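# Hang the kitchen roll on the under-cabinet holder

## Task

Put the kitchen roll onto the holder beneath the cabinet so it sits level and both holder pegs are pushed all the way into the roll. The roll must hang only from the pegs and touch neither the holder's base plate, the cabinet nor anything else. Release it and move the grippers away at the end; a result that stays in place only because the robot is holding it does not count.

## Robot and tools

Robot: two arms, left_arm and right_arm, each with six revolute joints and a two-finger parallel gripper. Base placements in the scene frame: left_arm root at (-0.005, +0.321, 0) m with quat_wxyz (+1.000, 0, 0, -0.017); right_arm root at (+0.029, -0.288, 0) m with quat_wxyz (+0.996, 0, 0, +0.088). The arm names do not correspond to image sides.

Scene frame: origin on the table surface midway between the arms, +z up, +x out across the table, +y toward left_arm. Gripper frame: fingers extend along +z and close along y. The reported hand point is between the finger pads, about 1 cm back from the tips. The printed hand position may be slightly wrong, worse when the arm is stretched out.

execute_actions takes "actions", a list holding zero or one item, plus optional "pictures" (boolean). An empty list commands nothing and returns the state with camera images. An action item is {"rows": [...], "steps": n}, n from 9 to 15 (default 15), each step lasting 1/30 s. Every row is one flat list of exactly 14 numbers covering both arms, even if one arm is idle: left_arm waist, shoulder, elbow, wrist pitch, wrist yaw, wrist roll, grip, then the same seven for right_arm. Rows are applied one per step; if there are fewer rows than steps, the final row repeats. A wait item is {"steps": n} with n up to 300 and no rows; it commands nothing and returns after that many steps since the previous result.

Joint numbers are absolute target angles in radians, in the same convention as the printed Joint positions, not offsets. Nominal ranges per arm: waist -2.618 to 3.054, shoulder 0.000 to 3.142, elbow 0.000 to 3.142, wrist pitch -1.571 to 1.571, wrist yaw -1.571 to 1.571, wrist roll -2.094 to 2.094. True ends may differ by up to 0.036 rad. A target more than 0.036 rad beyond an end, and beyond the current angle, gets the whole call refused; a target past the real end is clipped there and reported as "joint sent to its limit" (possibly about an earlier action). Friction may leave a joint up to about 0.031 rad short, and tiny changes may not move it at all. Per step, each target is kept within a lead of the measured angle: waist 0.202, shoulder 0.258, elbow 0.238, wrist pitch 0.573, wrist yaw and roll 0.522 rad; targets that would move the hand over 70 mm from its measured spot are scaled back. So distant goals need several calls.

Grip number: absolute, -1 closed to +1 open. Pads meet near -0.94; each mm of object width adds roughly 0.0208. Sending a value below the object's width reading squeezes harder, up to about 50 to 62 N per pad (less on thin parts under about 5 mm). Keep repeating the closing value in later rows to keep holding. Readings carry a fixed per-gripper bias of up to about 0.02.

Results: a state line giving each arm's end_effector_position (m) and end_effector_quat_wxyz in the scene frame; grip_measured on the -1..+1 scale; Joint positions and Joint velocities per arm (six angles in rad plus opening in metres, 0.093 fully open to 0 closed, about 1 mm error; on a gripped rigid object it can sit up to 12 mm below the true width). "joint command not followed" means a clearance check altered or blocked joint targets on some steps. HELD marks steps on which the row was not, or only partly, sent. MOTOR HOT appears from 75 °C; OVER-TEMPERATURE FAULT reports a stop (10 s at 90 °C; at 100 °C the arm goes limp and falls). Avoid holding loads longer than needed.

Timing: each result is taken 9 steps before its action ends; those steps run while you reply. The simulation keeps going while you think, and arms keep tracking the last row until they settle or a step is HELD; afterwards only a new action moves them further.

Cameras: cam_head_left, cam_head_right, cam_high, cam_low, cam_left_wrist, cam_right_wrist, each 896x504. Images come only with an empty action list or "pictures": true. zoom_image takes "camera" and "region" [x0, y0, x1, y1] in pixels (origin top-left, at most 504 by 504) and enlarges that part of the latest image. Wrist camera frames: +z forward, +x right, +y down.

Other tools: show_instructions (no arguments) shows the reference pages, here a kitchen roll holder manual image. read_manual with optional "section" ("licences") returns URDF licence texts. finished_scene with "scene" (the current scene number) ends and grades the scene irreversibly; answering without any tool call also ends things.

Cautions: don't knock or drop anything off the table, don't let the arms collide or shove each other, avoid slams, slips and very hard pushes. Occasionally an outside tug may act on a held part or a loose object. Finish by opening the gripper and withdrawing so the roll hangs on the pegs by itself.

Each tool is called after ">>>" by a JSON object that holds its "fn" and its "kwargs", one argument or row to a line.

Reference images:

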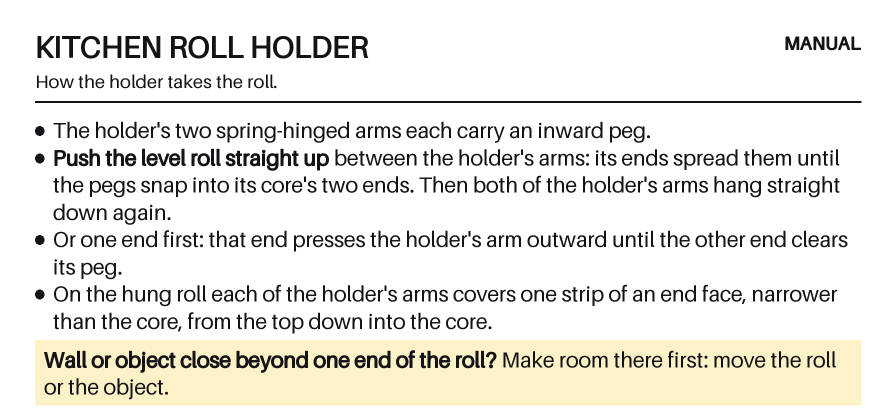

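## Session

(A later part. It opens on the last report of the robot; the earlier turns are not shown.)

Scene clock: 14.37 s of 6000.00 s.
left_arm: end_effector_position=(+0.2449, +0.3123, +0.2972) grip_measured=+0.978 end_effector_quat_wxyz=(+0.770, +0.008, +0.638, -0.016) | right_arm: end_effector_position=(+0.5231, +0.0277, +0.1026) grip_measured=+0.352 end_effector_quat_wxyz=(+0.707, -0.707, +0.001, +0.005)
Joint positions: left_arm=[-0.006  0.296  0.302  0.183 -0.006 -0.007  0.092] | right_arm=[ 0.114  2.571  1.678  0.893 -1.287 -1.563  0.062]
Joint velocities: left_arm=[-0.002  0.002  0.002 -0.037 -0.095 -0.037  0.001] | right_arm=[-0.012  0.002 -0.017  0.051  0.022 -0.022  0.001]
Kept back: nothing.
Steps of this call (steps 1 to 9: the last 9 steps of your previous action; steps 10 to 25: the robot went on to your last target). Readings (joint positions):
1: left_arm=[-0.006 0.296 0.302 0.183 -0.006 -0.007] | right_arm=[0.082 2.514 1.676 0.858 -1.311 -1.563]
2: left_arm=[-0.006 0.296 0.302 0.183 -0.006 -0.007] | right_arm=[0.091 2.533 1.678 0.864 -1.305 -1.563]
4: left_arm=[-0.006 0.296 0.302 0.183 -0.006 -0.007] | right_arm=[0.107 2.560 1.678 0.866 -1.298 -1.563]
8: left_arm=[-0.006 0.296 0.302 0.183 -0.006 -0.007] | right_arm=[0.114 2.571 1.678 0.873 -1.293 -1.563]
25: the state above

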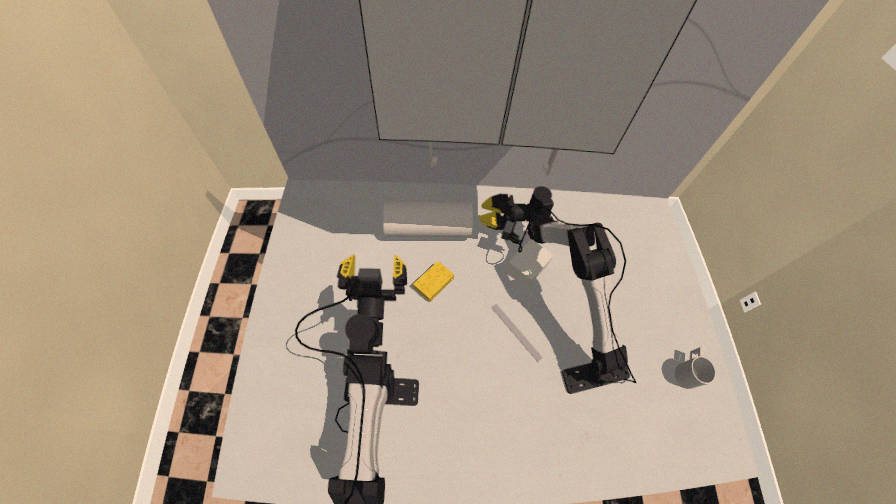

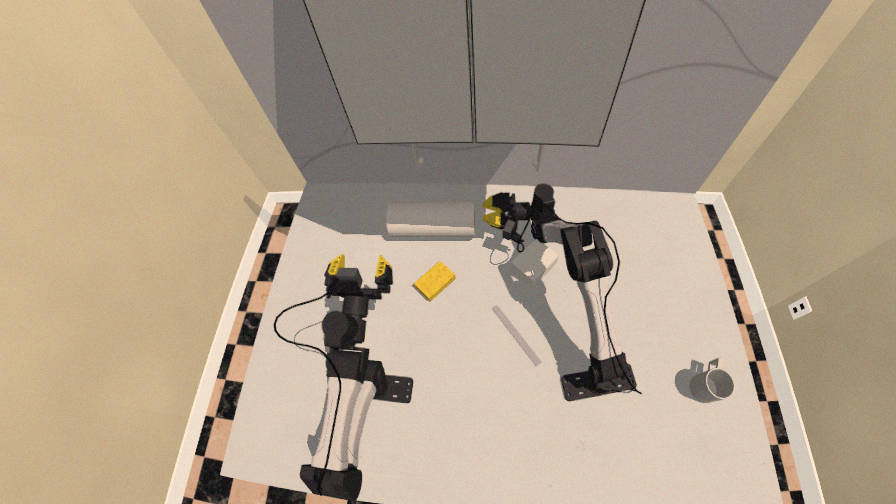

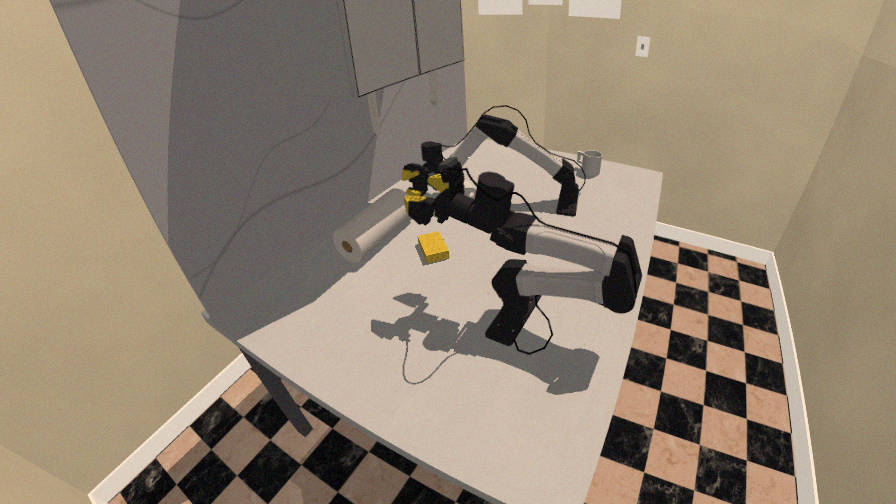

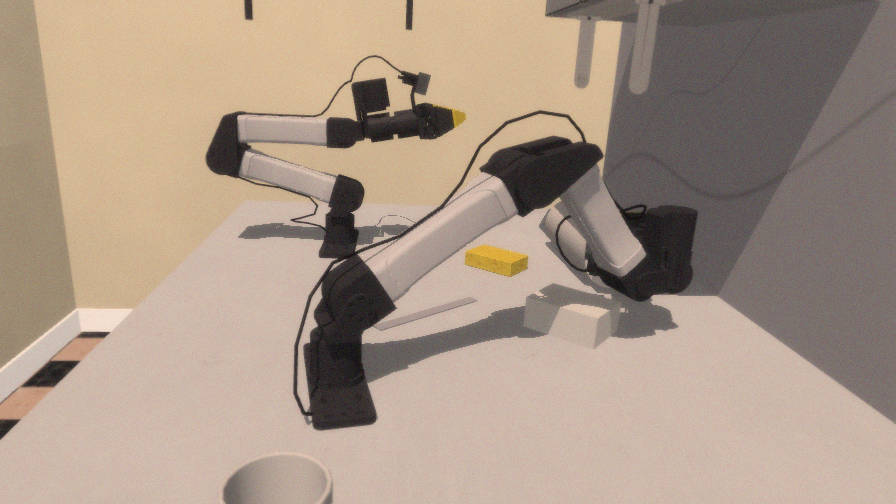

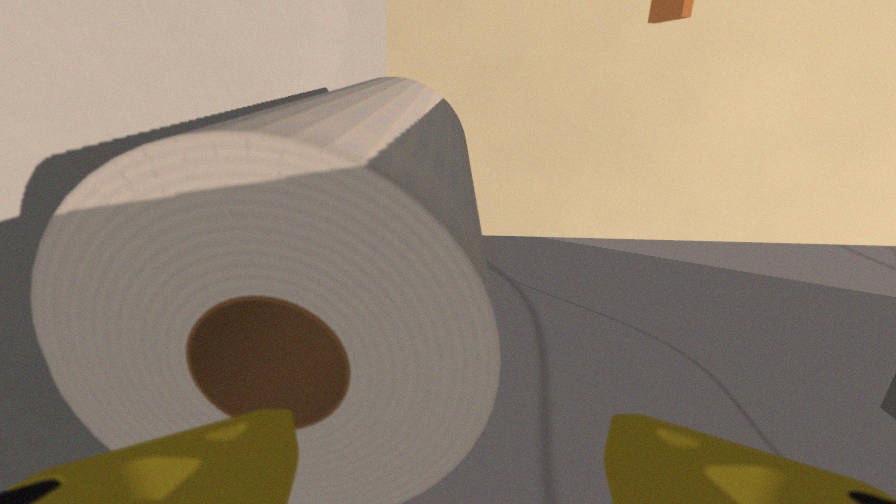

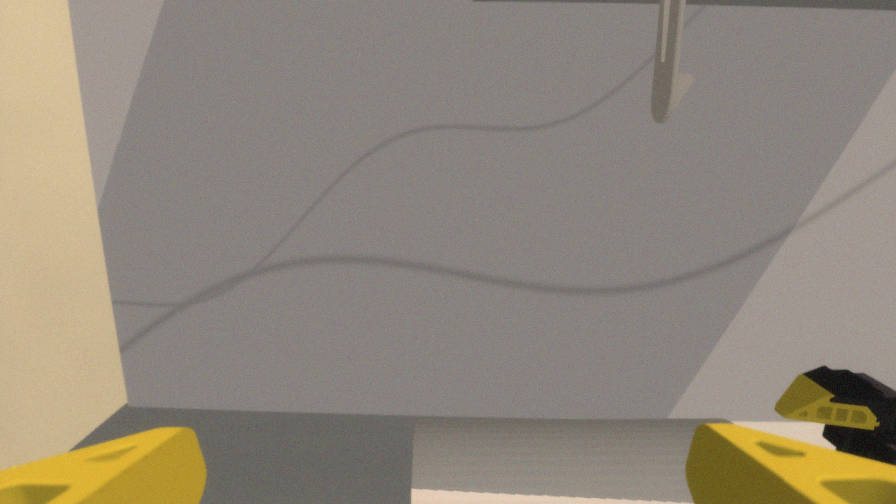

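>>> {"fn": "execute_actions", "kwargs": {
  "actions": [
    {"rows":[[0,0.3,0.3,0.2,0,0,1,0.12,2.585,1.71,0.89,-1.27,-1.57,0.35],[0,0.3,0.3,0.2,0,0,1,0.13,2.595,1.72,0.89,-1.26,-1.57,0.35],[0,0.3,0.3,0.2,0,0,1,0.14,2.6,1.73,0.88,-1.25,-1.57,0.35],[0,0.3,0.3,0.2,0,0,1,0.15,2.605,1.74,0.88,-1.24,-1.57,0.35],[0,0.3,0.3,0.2,0,0,1,0.16,2.61,1.75,0.87,-1.23,-1.57,0.35],[0,0.3,0.3,0.2,0,0,1,0.17,2.615,1.76,0.87,-1.22,-1.57,0.35],[0,0.3,0.3,0.2,0,0,1,0.18,2.62,1.77,0.865,-1.21,-1.57,0.35],[0,0.3,0.3,0.2,0,0,1,0.192,2.625,1.783,0.865,-1.197,-1.57,0.35]]}
  ]
}}

>>> {"fn": "execute_actions", "kwargs": {
  "actions": [
    {"steps":22}
  ],
  "pictures": true
}}

Scene clock: 15.30 s of 6000.00 s.
left_arm: end_effector_position=(+0.2449, +0.3123, +0.2972) grip_measured=+0.978 end_effector_quat_wxyz=(+0.770, +0.008, +0.638, -0.016) | right_arm: end_effector_position=(+0.5283, +0.0389, +0.1080) grip_measured=+0.352 end_effector_quat_wxyz=(+0.710, -0.705, -0.003, -0.007)
Joint positions: left_arm=[-0.006  0.296  0.302  0.183 -0.006 -0.007  0.092] | right_arm=[ 0.132  2.587  1.722  0.888 -1.257 -1.563  0.062]
Joint velocities: left_arm=[-0.027 -0.012 -0.017  0.037 -0.066 -0.037  0.001] | right_arm=[ 0.232  0.105  0.315 -0.066  0.212 -0.037  0.   ]
Steps of this call (steps 1 to 15: the robot went on to your last target; steps 16 to 22: nothing new was sent; steps 23 to 28: the first 6 steps of this action). Readings (joint positions):
23: left_arm=[-0.006 0.296 0.302 0.183 -0.006 -0.007] | right_arm=[0.114 2.571 1.678 0.893 -1.285 -1.563]
24: left_arm=[-0.006 0.296 0.302 0.183 -0.006 -0.007] | right_arm=[0.115 2.573 1.681 0.893 -1.283 -1.563]
26: left_arm=[-0.006 0.296 0.302 0.183 -0.006 -0.007] | right_arm=[0.119 2.579 1.700 0.891 -1.272 -1.563]
28: the state above

Scene clock: 16.03 s of 6000.00 s.
left_arm: end_effector_position=(+0.2449, +0.3123, +0.2972) grip_measured=+0.978 end_effector_quat_wxyz=(+0.770, +0.008, +0.638, -0.016) | right_arm: end_effector_position=(+0.5204, +0.0725, +0.1104) grip_measured=+0.352 end_effector_quat_wxyz=(+0.711, -0.703, -0.010, -0.006)
Joint positions: left_arm=[-0.006  0.296  0.302  0.183 -0.006 -0.007  0.092] | right_arm=[ 0.197  2.604  1.761  0.876 -1.204 -1.563  0.062]
Joint velocities: left_arm=[-0.002  0.017 -0.027 -0.022 -0.022 -0.037  0.   ] | right_arm=[ 0.012  0.002 -0.007 -0.051 -0.051  0.066  0.   ]
Kept back: nothing.
Steps of this call (steps 1 to 9: the last 9 steps of your previous action; steps 10 to 22: the robot went on to your last target). Readings (joint positions):
1: left_arm=[-0.006 0.296 0.302 0.183 -0.006 -0.007] | right_arm=[0.142 2.590 1.732 0.886 -1.249 -1.563]
2: left_arm=[-0.006 0.296 0.302 0.183 -0.006 -0.007] | right_arm=[0.153 2.595 1.744 0.884 -1.240 -1.563]
4: left_arm=[-0.006 0.296 0.302 0.183 -0.006 -0.007] | right_arm=[0.174 2.600 1.758 0.882 -1.225 -1.563]
8: left_arm=[-0.006 0.296 0.302 0.183 -0.006 -0.007] | right_arm=[0.196 2.602 1.761 0.879 -1.213 -1.563]
22: the state above

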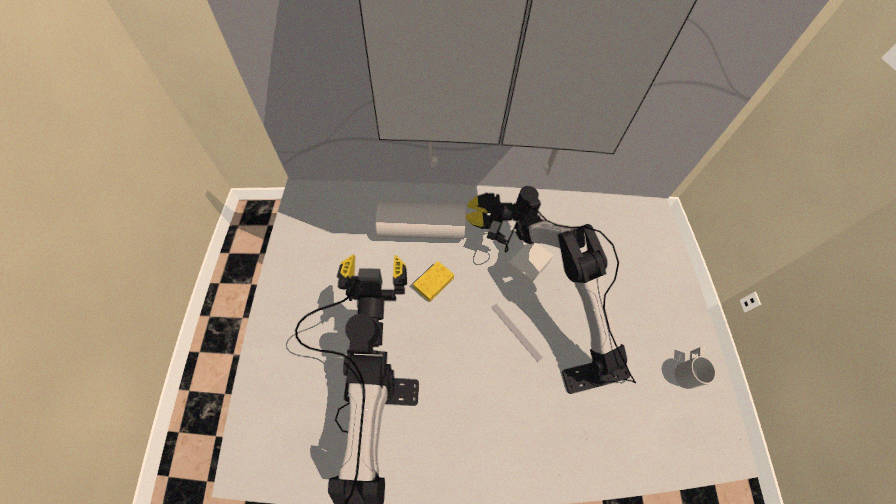

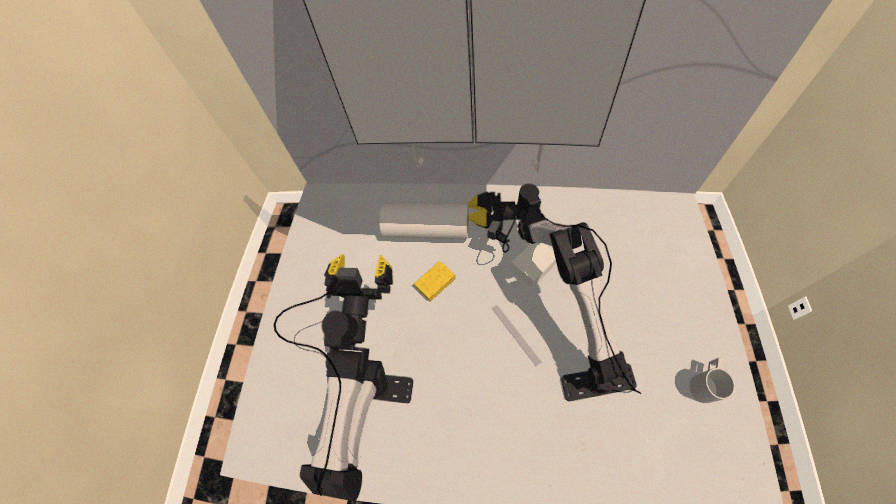

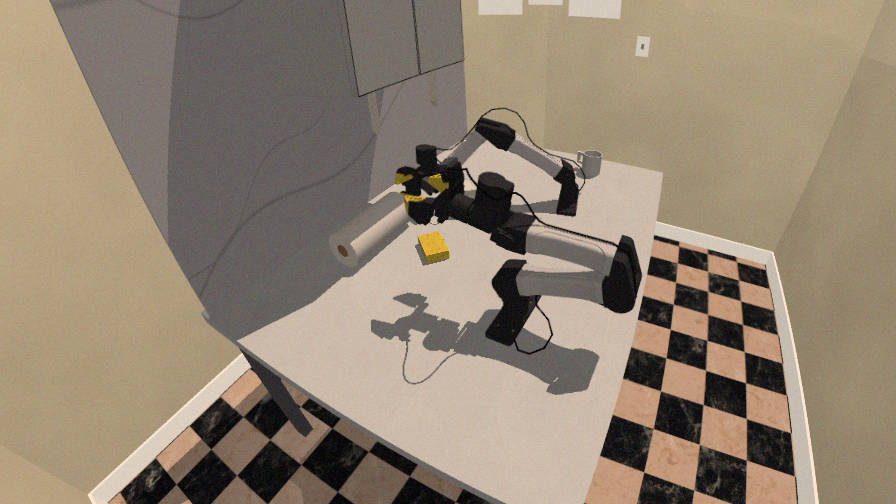

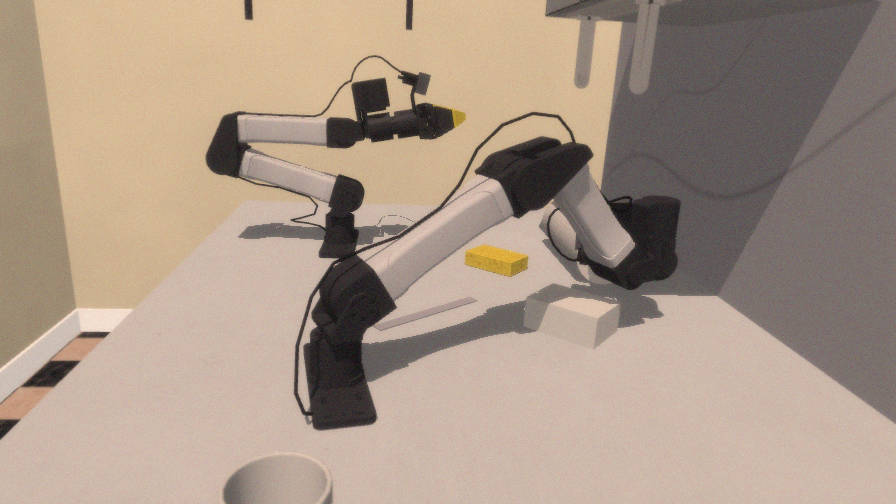

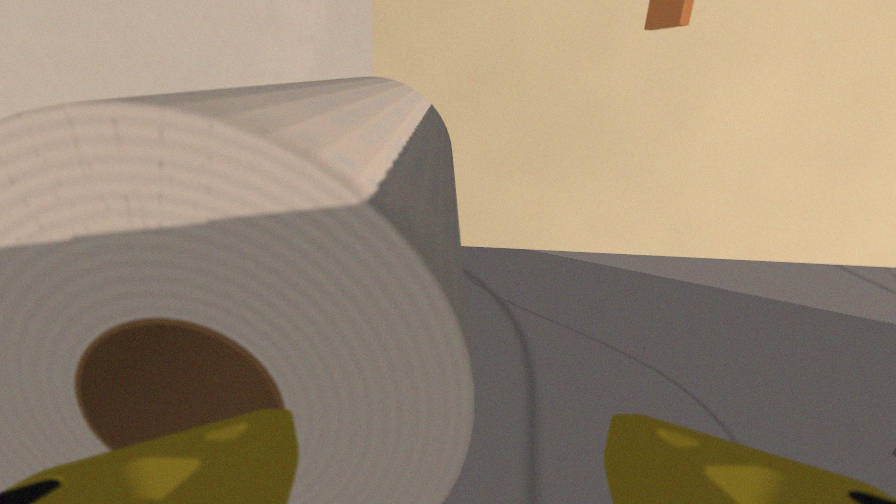

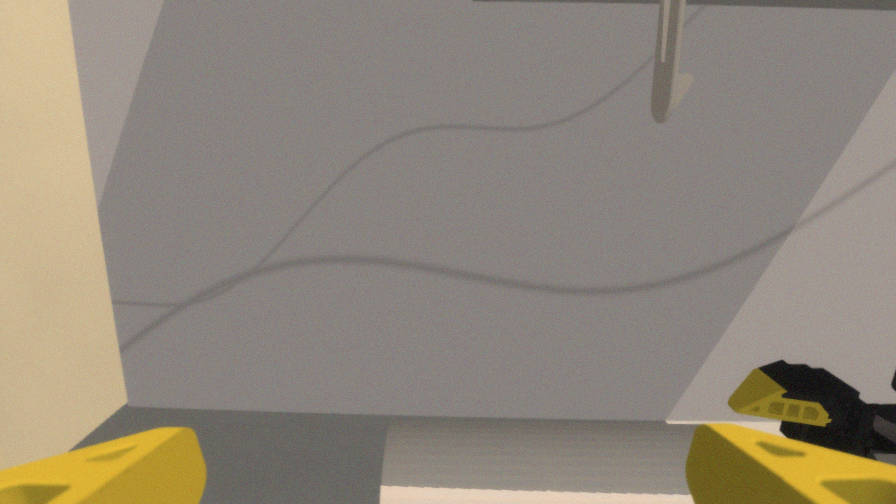

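>>> {"fn": "execute_actions", "kwargs": {
  "actions": [
    {"rows":[[0,0.3,0.3,0.2,0,0,1,0.17,2.625,1.783,0.865,-1.23,-1.57,0.35],[0,0.3,0.3,0.2,0,0,1,0.17,2.625,1.783,0.865,-1.23,-1.57,0.35],[0,0.3,0.3,0.2,0,0,1,0.17,2.625,1.783,0.865,-1.23,-1.57,0.35],[0,0.3,0.3,0.2,0,0,1,0.17,2.645,1.73,0.89,-1.23,-1.57,0.35]]}
  ]
}}

>>> {"fn": "execute_actions", "kwargs": {
  "actions": [
    {"steps":22}
  ],
  "pictures": true
}}

Scene clock: 16.73 s of 6000.00 s.
left_arm: end_effector_position=(+0.2449, +0.3123, +0.2972) grip_measured=+0.978 end_effector_quat_wxyz=(+0.770, +0.008, +0.638, -0.016) | right_arm: end_effector_position=(+0.5241, +0.0640, +0.1067) grip_measured=+0.352 end_effector_quat_wxyz=(+0.711, -0.703, -0.009, -0.007)
Joint positions: left_arm=[-0.006  0.296  0.302  0.183 -0.006 -0.007  0.092] | right_arm=[ 0.179  2.612  1.761  0.883 -1.218 -1.563  0.062]
Joint velocities: left_arm=[-0.007  0.012  0.002  0.022 -0.037 -0.051  0.001] | right_arm=[-0.1    0.12   0.017  0.037 -0.007 -0.022  0.   ]
Steps of this call (steps 1 to 15: the robot went on to your last target; steps 16 to 21: the first 6 steps of this action). Readings (joint positions):
16: left_arm=[-0.006 0.296 0.302 0.183 -0.006 -0.007] | right_arm=[0.195 2.604 1.761 0.876 -1.206 -1.563]
17: left_arm=[-0.006 0.296 0.302 0.183 -0.006 -0.007] | right_arm=[0.193 2.604 1.761 0.876 -1.210 -1.563]
19: left_arm=[-0.006 0.296 0.302 0.183 -0.006 -0.007] | right_arm=[0.186 2.606 1.761 0.879 -1.215 -1.563]
21: the state above

Scene clock: 17.47 s of 6000.00 s.
left_arm: end_effector_position=(+0.2449, +0.3123, +0.2972) grip_measured=+0.978 end_effector_quat_wxyz=(+0.770, +0.008, +0.638, -0.016) | right_arm: end_effector_position=(+0.5251, +0.0609, +0.0972) grip_measured=+0.352 end_effector_quat_wxyz=(+0.709, -0.705, -0.004, -0.002)
Joint positions: left_arm=[-0.006  0.296  0.302  0.183 -0.006 -0.007  0.092] | right_arm=[ 0.173  2.629  1.761  0.885 -1.223 -1.563  0.062]
Joint velocities: left_arm=[-0.007 -0.012  0.002  0.007  0.037 -0.051  0.   ] | right_arm=[ 0.017 -0.022  0.002  0.066  0.037  0.037  0.001]
Kept back: nothing.
Steps of this call (steps 1 to 9: the last 9 steps of your previous action; steps 10 to 22: the robot went on to your last target). Readings (joint positions):
1: left_arm=[-0.006 0.296 0.302 0.183 -0.006 -0.007] | right_arm=[0.177 2.616 1.761 0.884 -1.219 -1.563]
2: left_arm=[-0.006 0.296 0.302 0.183 -0.006 -0.007] | right_arm=[0.175 2.620 1.761 0.884 -1.219 -1.563]
4: left_arm=[-0.006 0.296 0.302 0.183 -0.006 -0.007] | right_arm=[0.173 2.626 1.761 0.884 -1.221 -1.563]
8: left_arm=[-0.006 0.296 0.302 0.183 -0.006 -0.007] | right_arm=[0.173 2.629 1.761 0.884 -1.222 -1.563]
22: the state above

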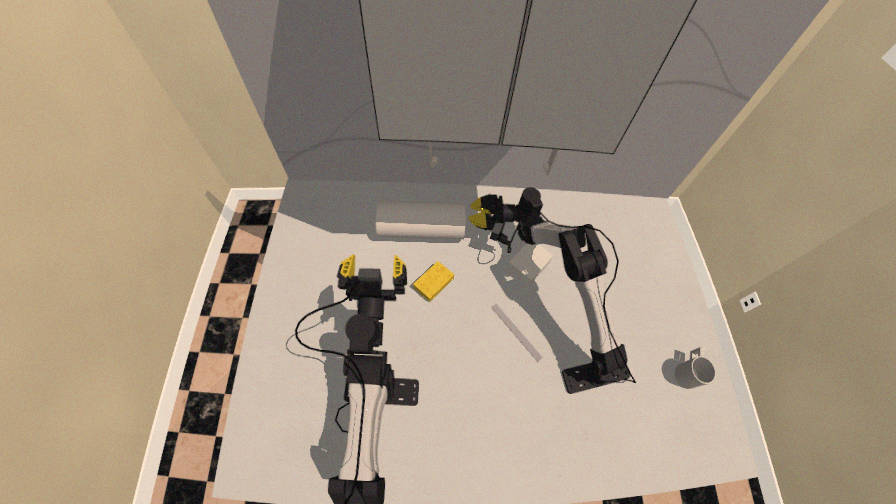

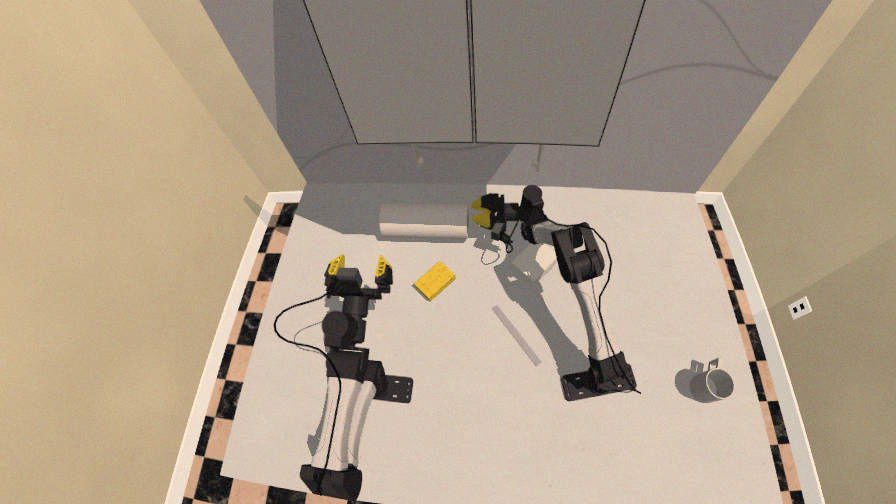

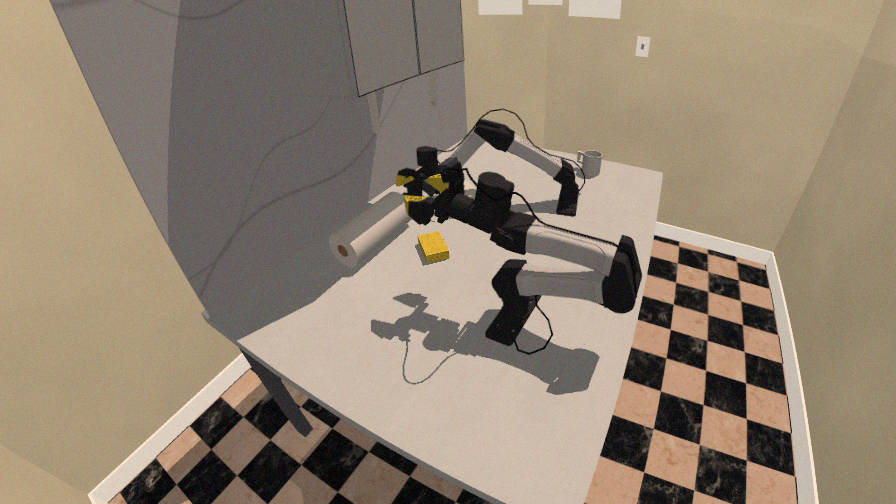

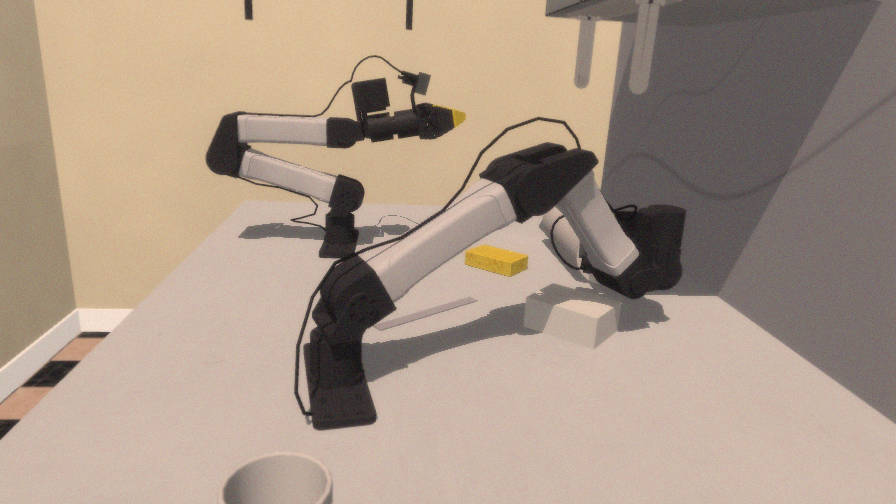

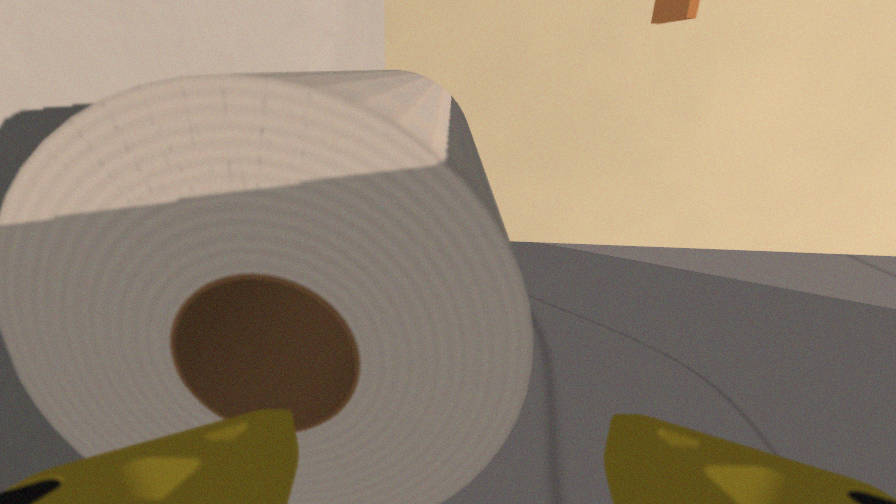

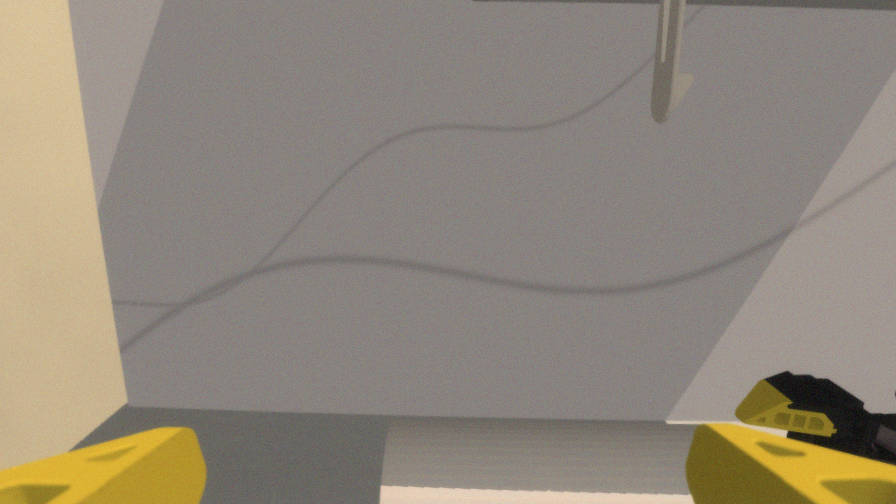

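>>> {"fn": "execute_actions", "kwargs": {
  "actions": [
    {"rows":[[0,0.3,0.3,0.2,0,0,1,0.185,2.645,1.74,0.89,-1.23,-1.57,0.35],[0,0.3,0.3,0.2,0,0,1,0.19,2.645,1.74,0.89,-1.23,-1.57,0.35],[0,0.3,0.3,0.2,0,0,1,0.195,2.645,1.74,0.89,-1.23,-1.57,0.35],[0,0.3,0.3,0.2,0,0,1,0.2,2.645,1.74,0.89,-1.23,-1.57,0.35],[0,0.3,0.3,0.2,0,0,1,0.205,2.645,1.74,0.89,-1.23,-1.57,0.35],[0,0.3,0.3,0.2,0,0,1,0.21,2.645,1.74,0.89,-1.23,-1.57,0.35],[0,0.3,0.3,0.2,0,0,1,0.215,2.645,1.74,0.89,-1.22,-1.57,0.35],[0,0.3,0.3,0.2,0,0,1,0.22,2.645,1.74,0.89,-1.205,-1.57,0.35],[0,0.3,0.3,0.2,0,0,1,0.225,2.645,1.74,0.89,-1.19,-1.57,0.35],[0,0.3,0.3,0.2,0,0,1,0.23,2.645,1.74,0.89,-1.175,-1.57,0.35],[0,0.3,0.3,0.2,0,0,1,0.235,2.645,1.74,0.89,-1.16,-1.57,0.35],[0,0.3,0.3,0.2,0,0,1,0.24,2.645,1.74,0.89,-1.145,-1.57,0.35]]}
  ]
}}

>>> {"fn": "execute_actions", "kwargs": {
  "actions": [
    {"steps":22}
  ],
  "pictures": true
}}

Scene clock: 18.30 s of 6000.00 s.
left_arm: end_effector_position=(+0.2449, +0.3123, +0.2972) grip_measured=+0.978 end_effector_quat_wxyz=(+0.770, +0.008, +0.638, -0.016) | right_arm: end_effector_position=(+0.5208, +0.0669, +0.0972) grip_measured=+0.352 end_effector_quat_wxyz=(+0.709, -0.705, -0.008, +0.002)
Joint positions: left_arm=[-0.006  0.296  0.302  0.183 -0.006 -0.007  0.092] | right_arm=[ 0.185  2.629  1.761  0.885 -1.224 -1.563  0.062]
Joint velocities: left_arm=[ 0.007  0.002 -0.002 -0.022 -0.022  0.007 -0.   ] | right_arm=[ 0.115 -0.022  0.002 -0.022 -0.095 -0.022  0.   ]
Steps of this call (steps 1 to 15: the robot went on to your last target; steps 16 to 19: nothing new was sent; steps 20 to 25: the first 6 steps of this action). Readings (joint positions):
20: left_arm=[-0.006 0.296 0.302 0.183 -0.006 -0.007] | right_arm=[0.173 2.629 1.761 0.885 -1.224 -1.563]
21: left_arm=[-0.006 0.296 0.302 0.183 -0.006 -0.007] | right_arm=[0.174 2.629 1.761 0.885 -1.224 -1.563]
23: left_arm=[-0.006 0.296 0.302 0.183 -0.006 -0.007] | right_arm=[0.177 2.629 1.761 0.885 -1.224 -1.563]
25: the state above

Scene clock: 19.03 s of 6000.00 s.
left_arm: end_effector_position=(+0.2449, +0.3123, +0.2972) grip_measured=+0.978 end_effector_quat_wxyz=(+0.770, +0.008, +0.638, -0.016) | right_arm: end_effector_position=(+0.5130, +0.0930, +0.0974) grip_measured=+0.352 end_effector_quat_wxyz=(+0.710, -0.705, -0.002, -0.004)
Joint positions: left_arm=[-0.006  0.296  0.302  0.183 -0.006 -0.007  0.092] | right_arm=[ 0.239  2.629  1.761  0.885 -1.153 -1.563  0.062]
Joint velocities: left_arm=[-0.007  0.002  0.007  0.022 -0.037  0.007  0.001] | right_arm=[-0.012  0.002  0.012 -0.007 -0.051  0.051 -0.001]
Kept back: nothing.
Steps of this call (steps 1 to 9: the last 9 steps of your previous action; steps 10 to 22: the robot went on to your last target). Readings (joint positions):
1: left_arm=[-0.006 0.296 0.302 0.183 -0.006 -0.007] | right_arm=[0.191 2.629 1.761 0.885 -1.224 -1.563]
2: left_arm=[-0.006 0.296 0.302 0.183 -0.006 -0.007] | right_arm=[0.197 2.629 1.761 0.885 -1.222 -1.563]
4: left_arm=[-0.006 0.296 0.302 0.183 -0.006 -0.007] | right_arm=[0.211 2.629 1.761 0.885 -1.211 -1.563]
8: left_arm=[-0.006 0.296 0.302 0.183 -0.006 -0.007] | right_arm=[0.234 2.629 1.761 0.885 -1.178 -1.563]
22: the state above

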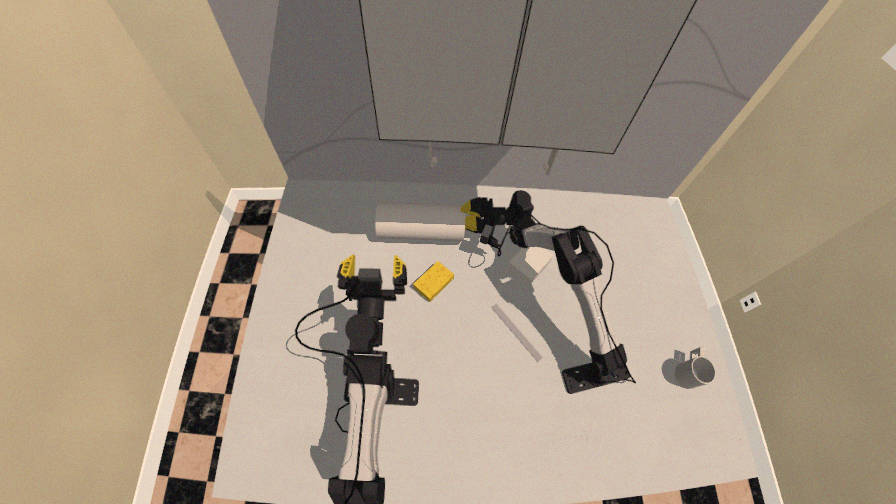

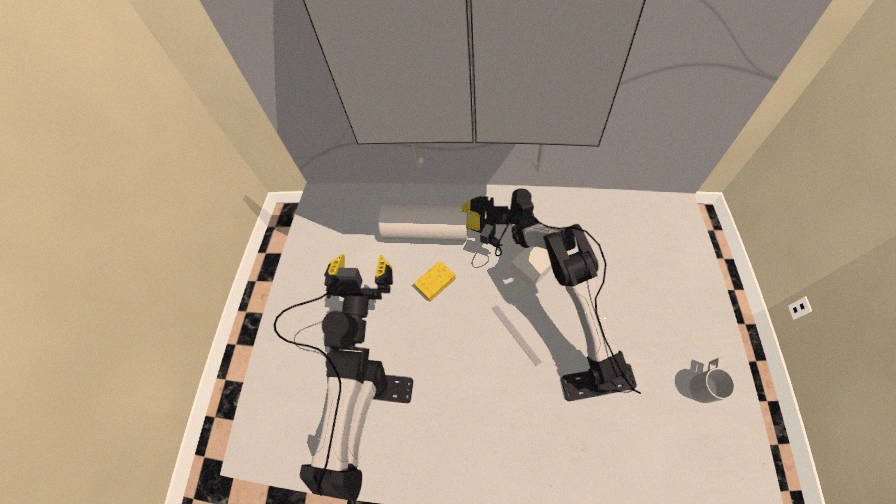

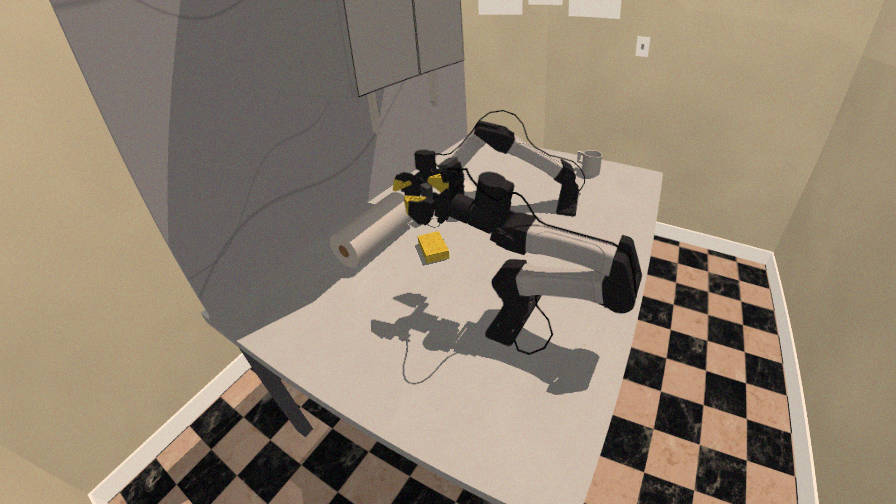

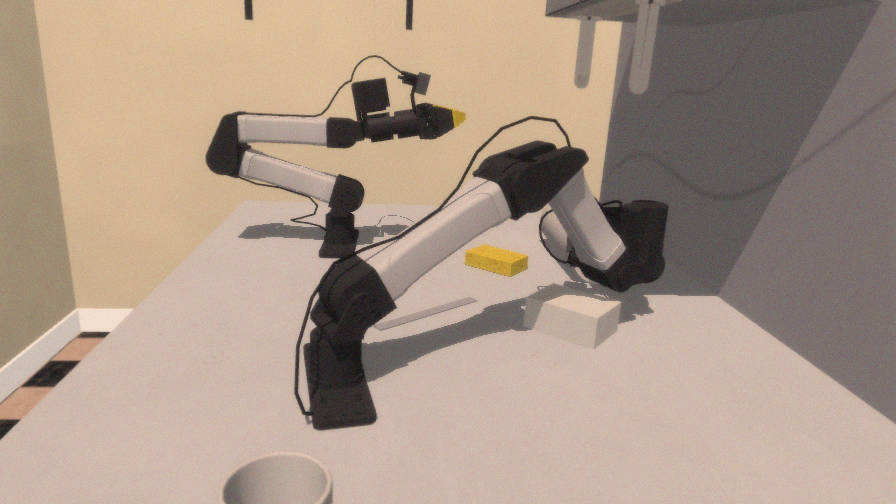

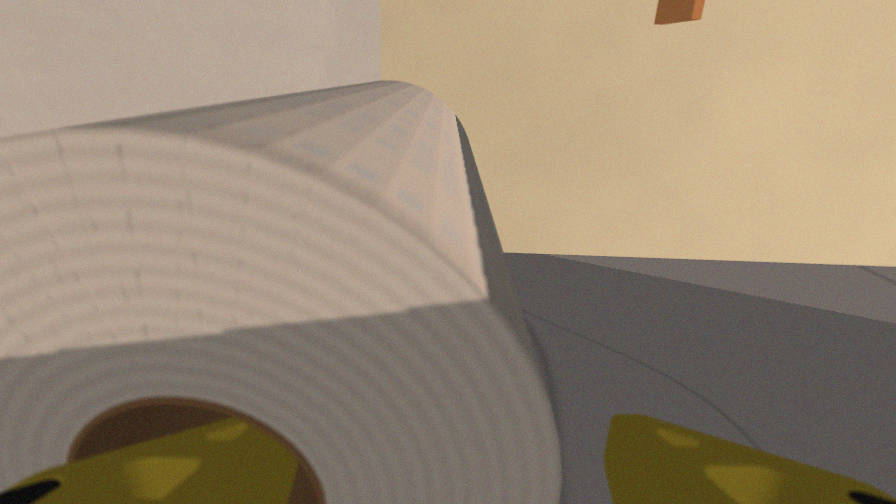

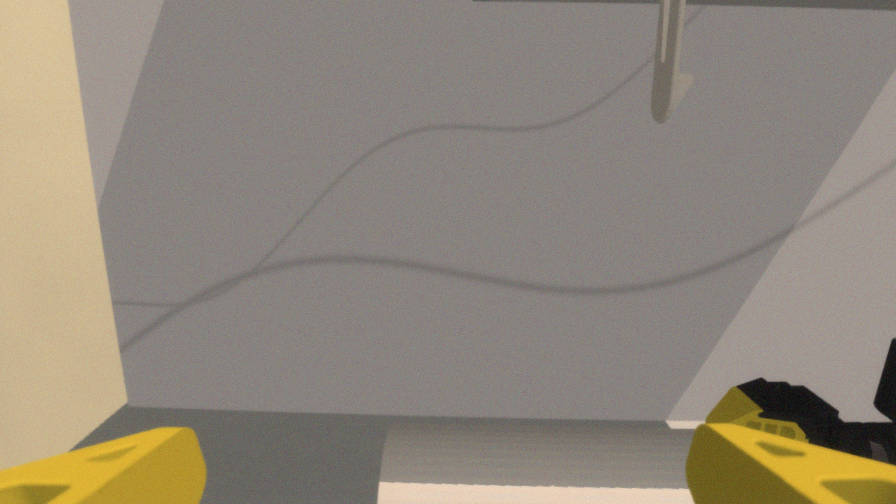

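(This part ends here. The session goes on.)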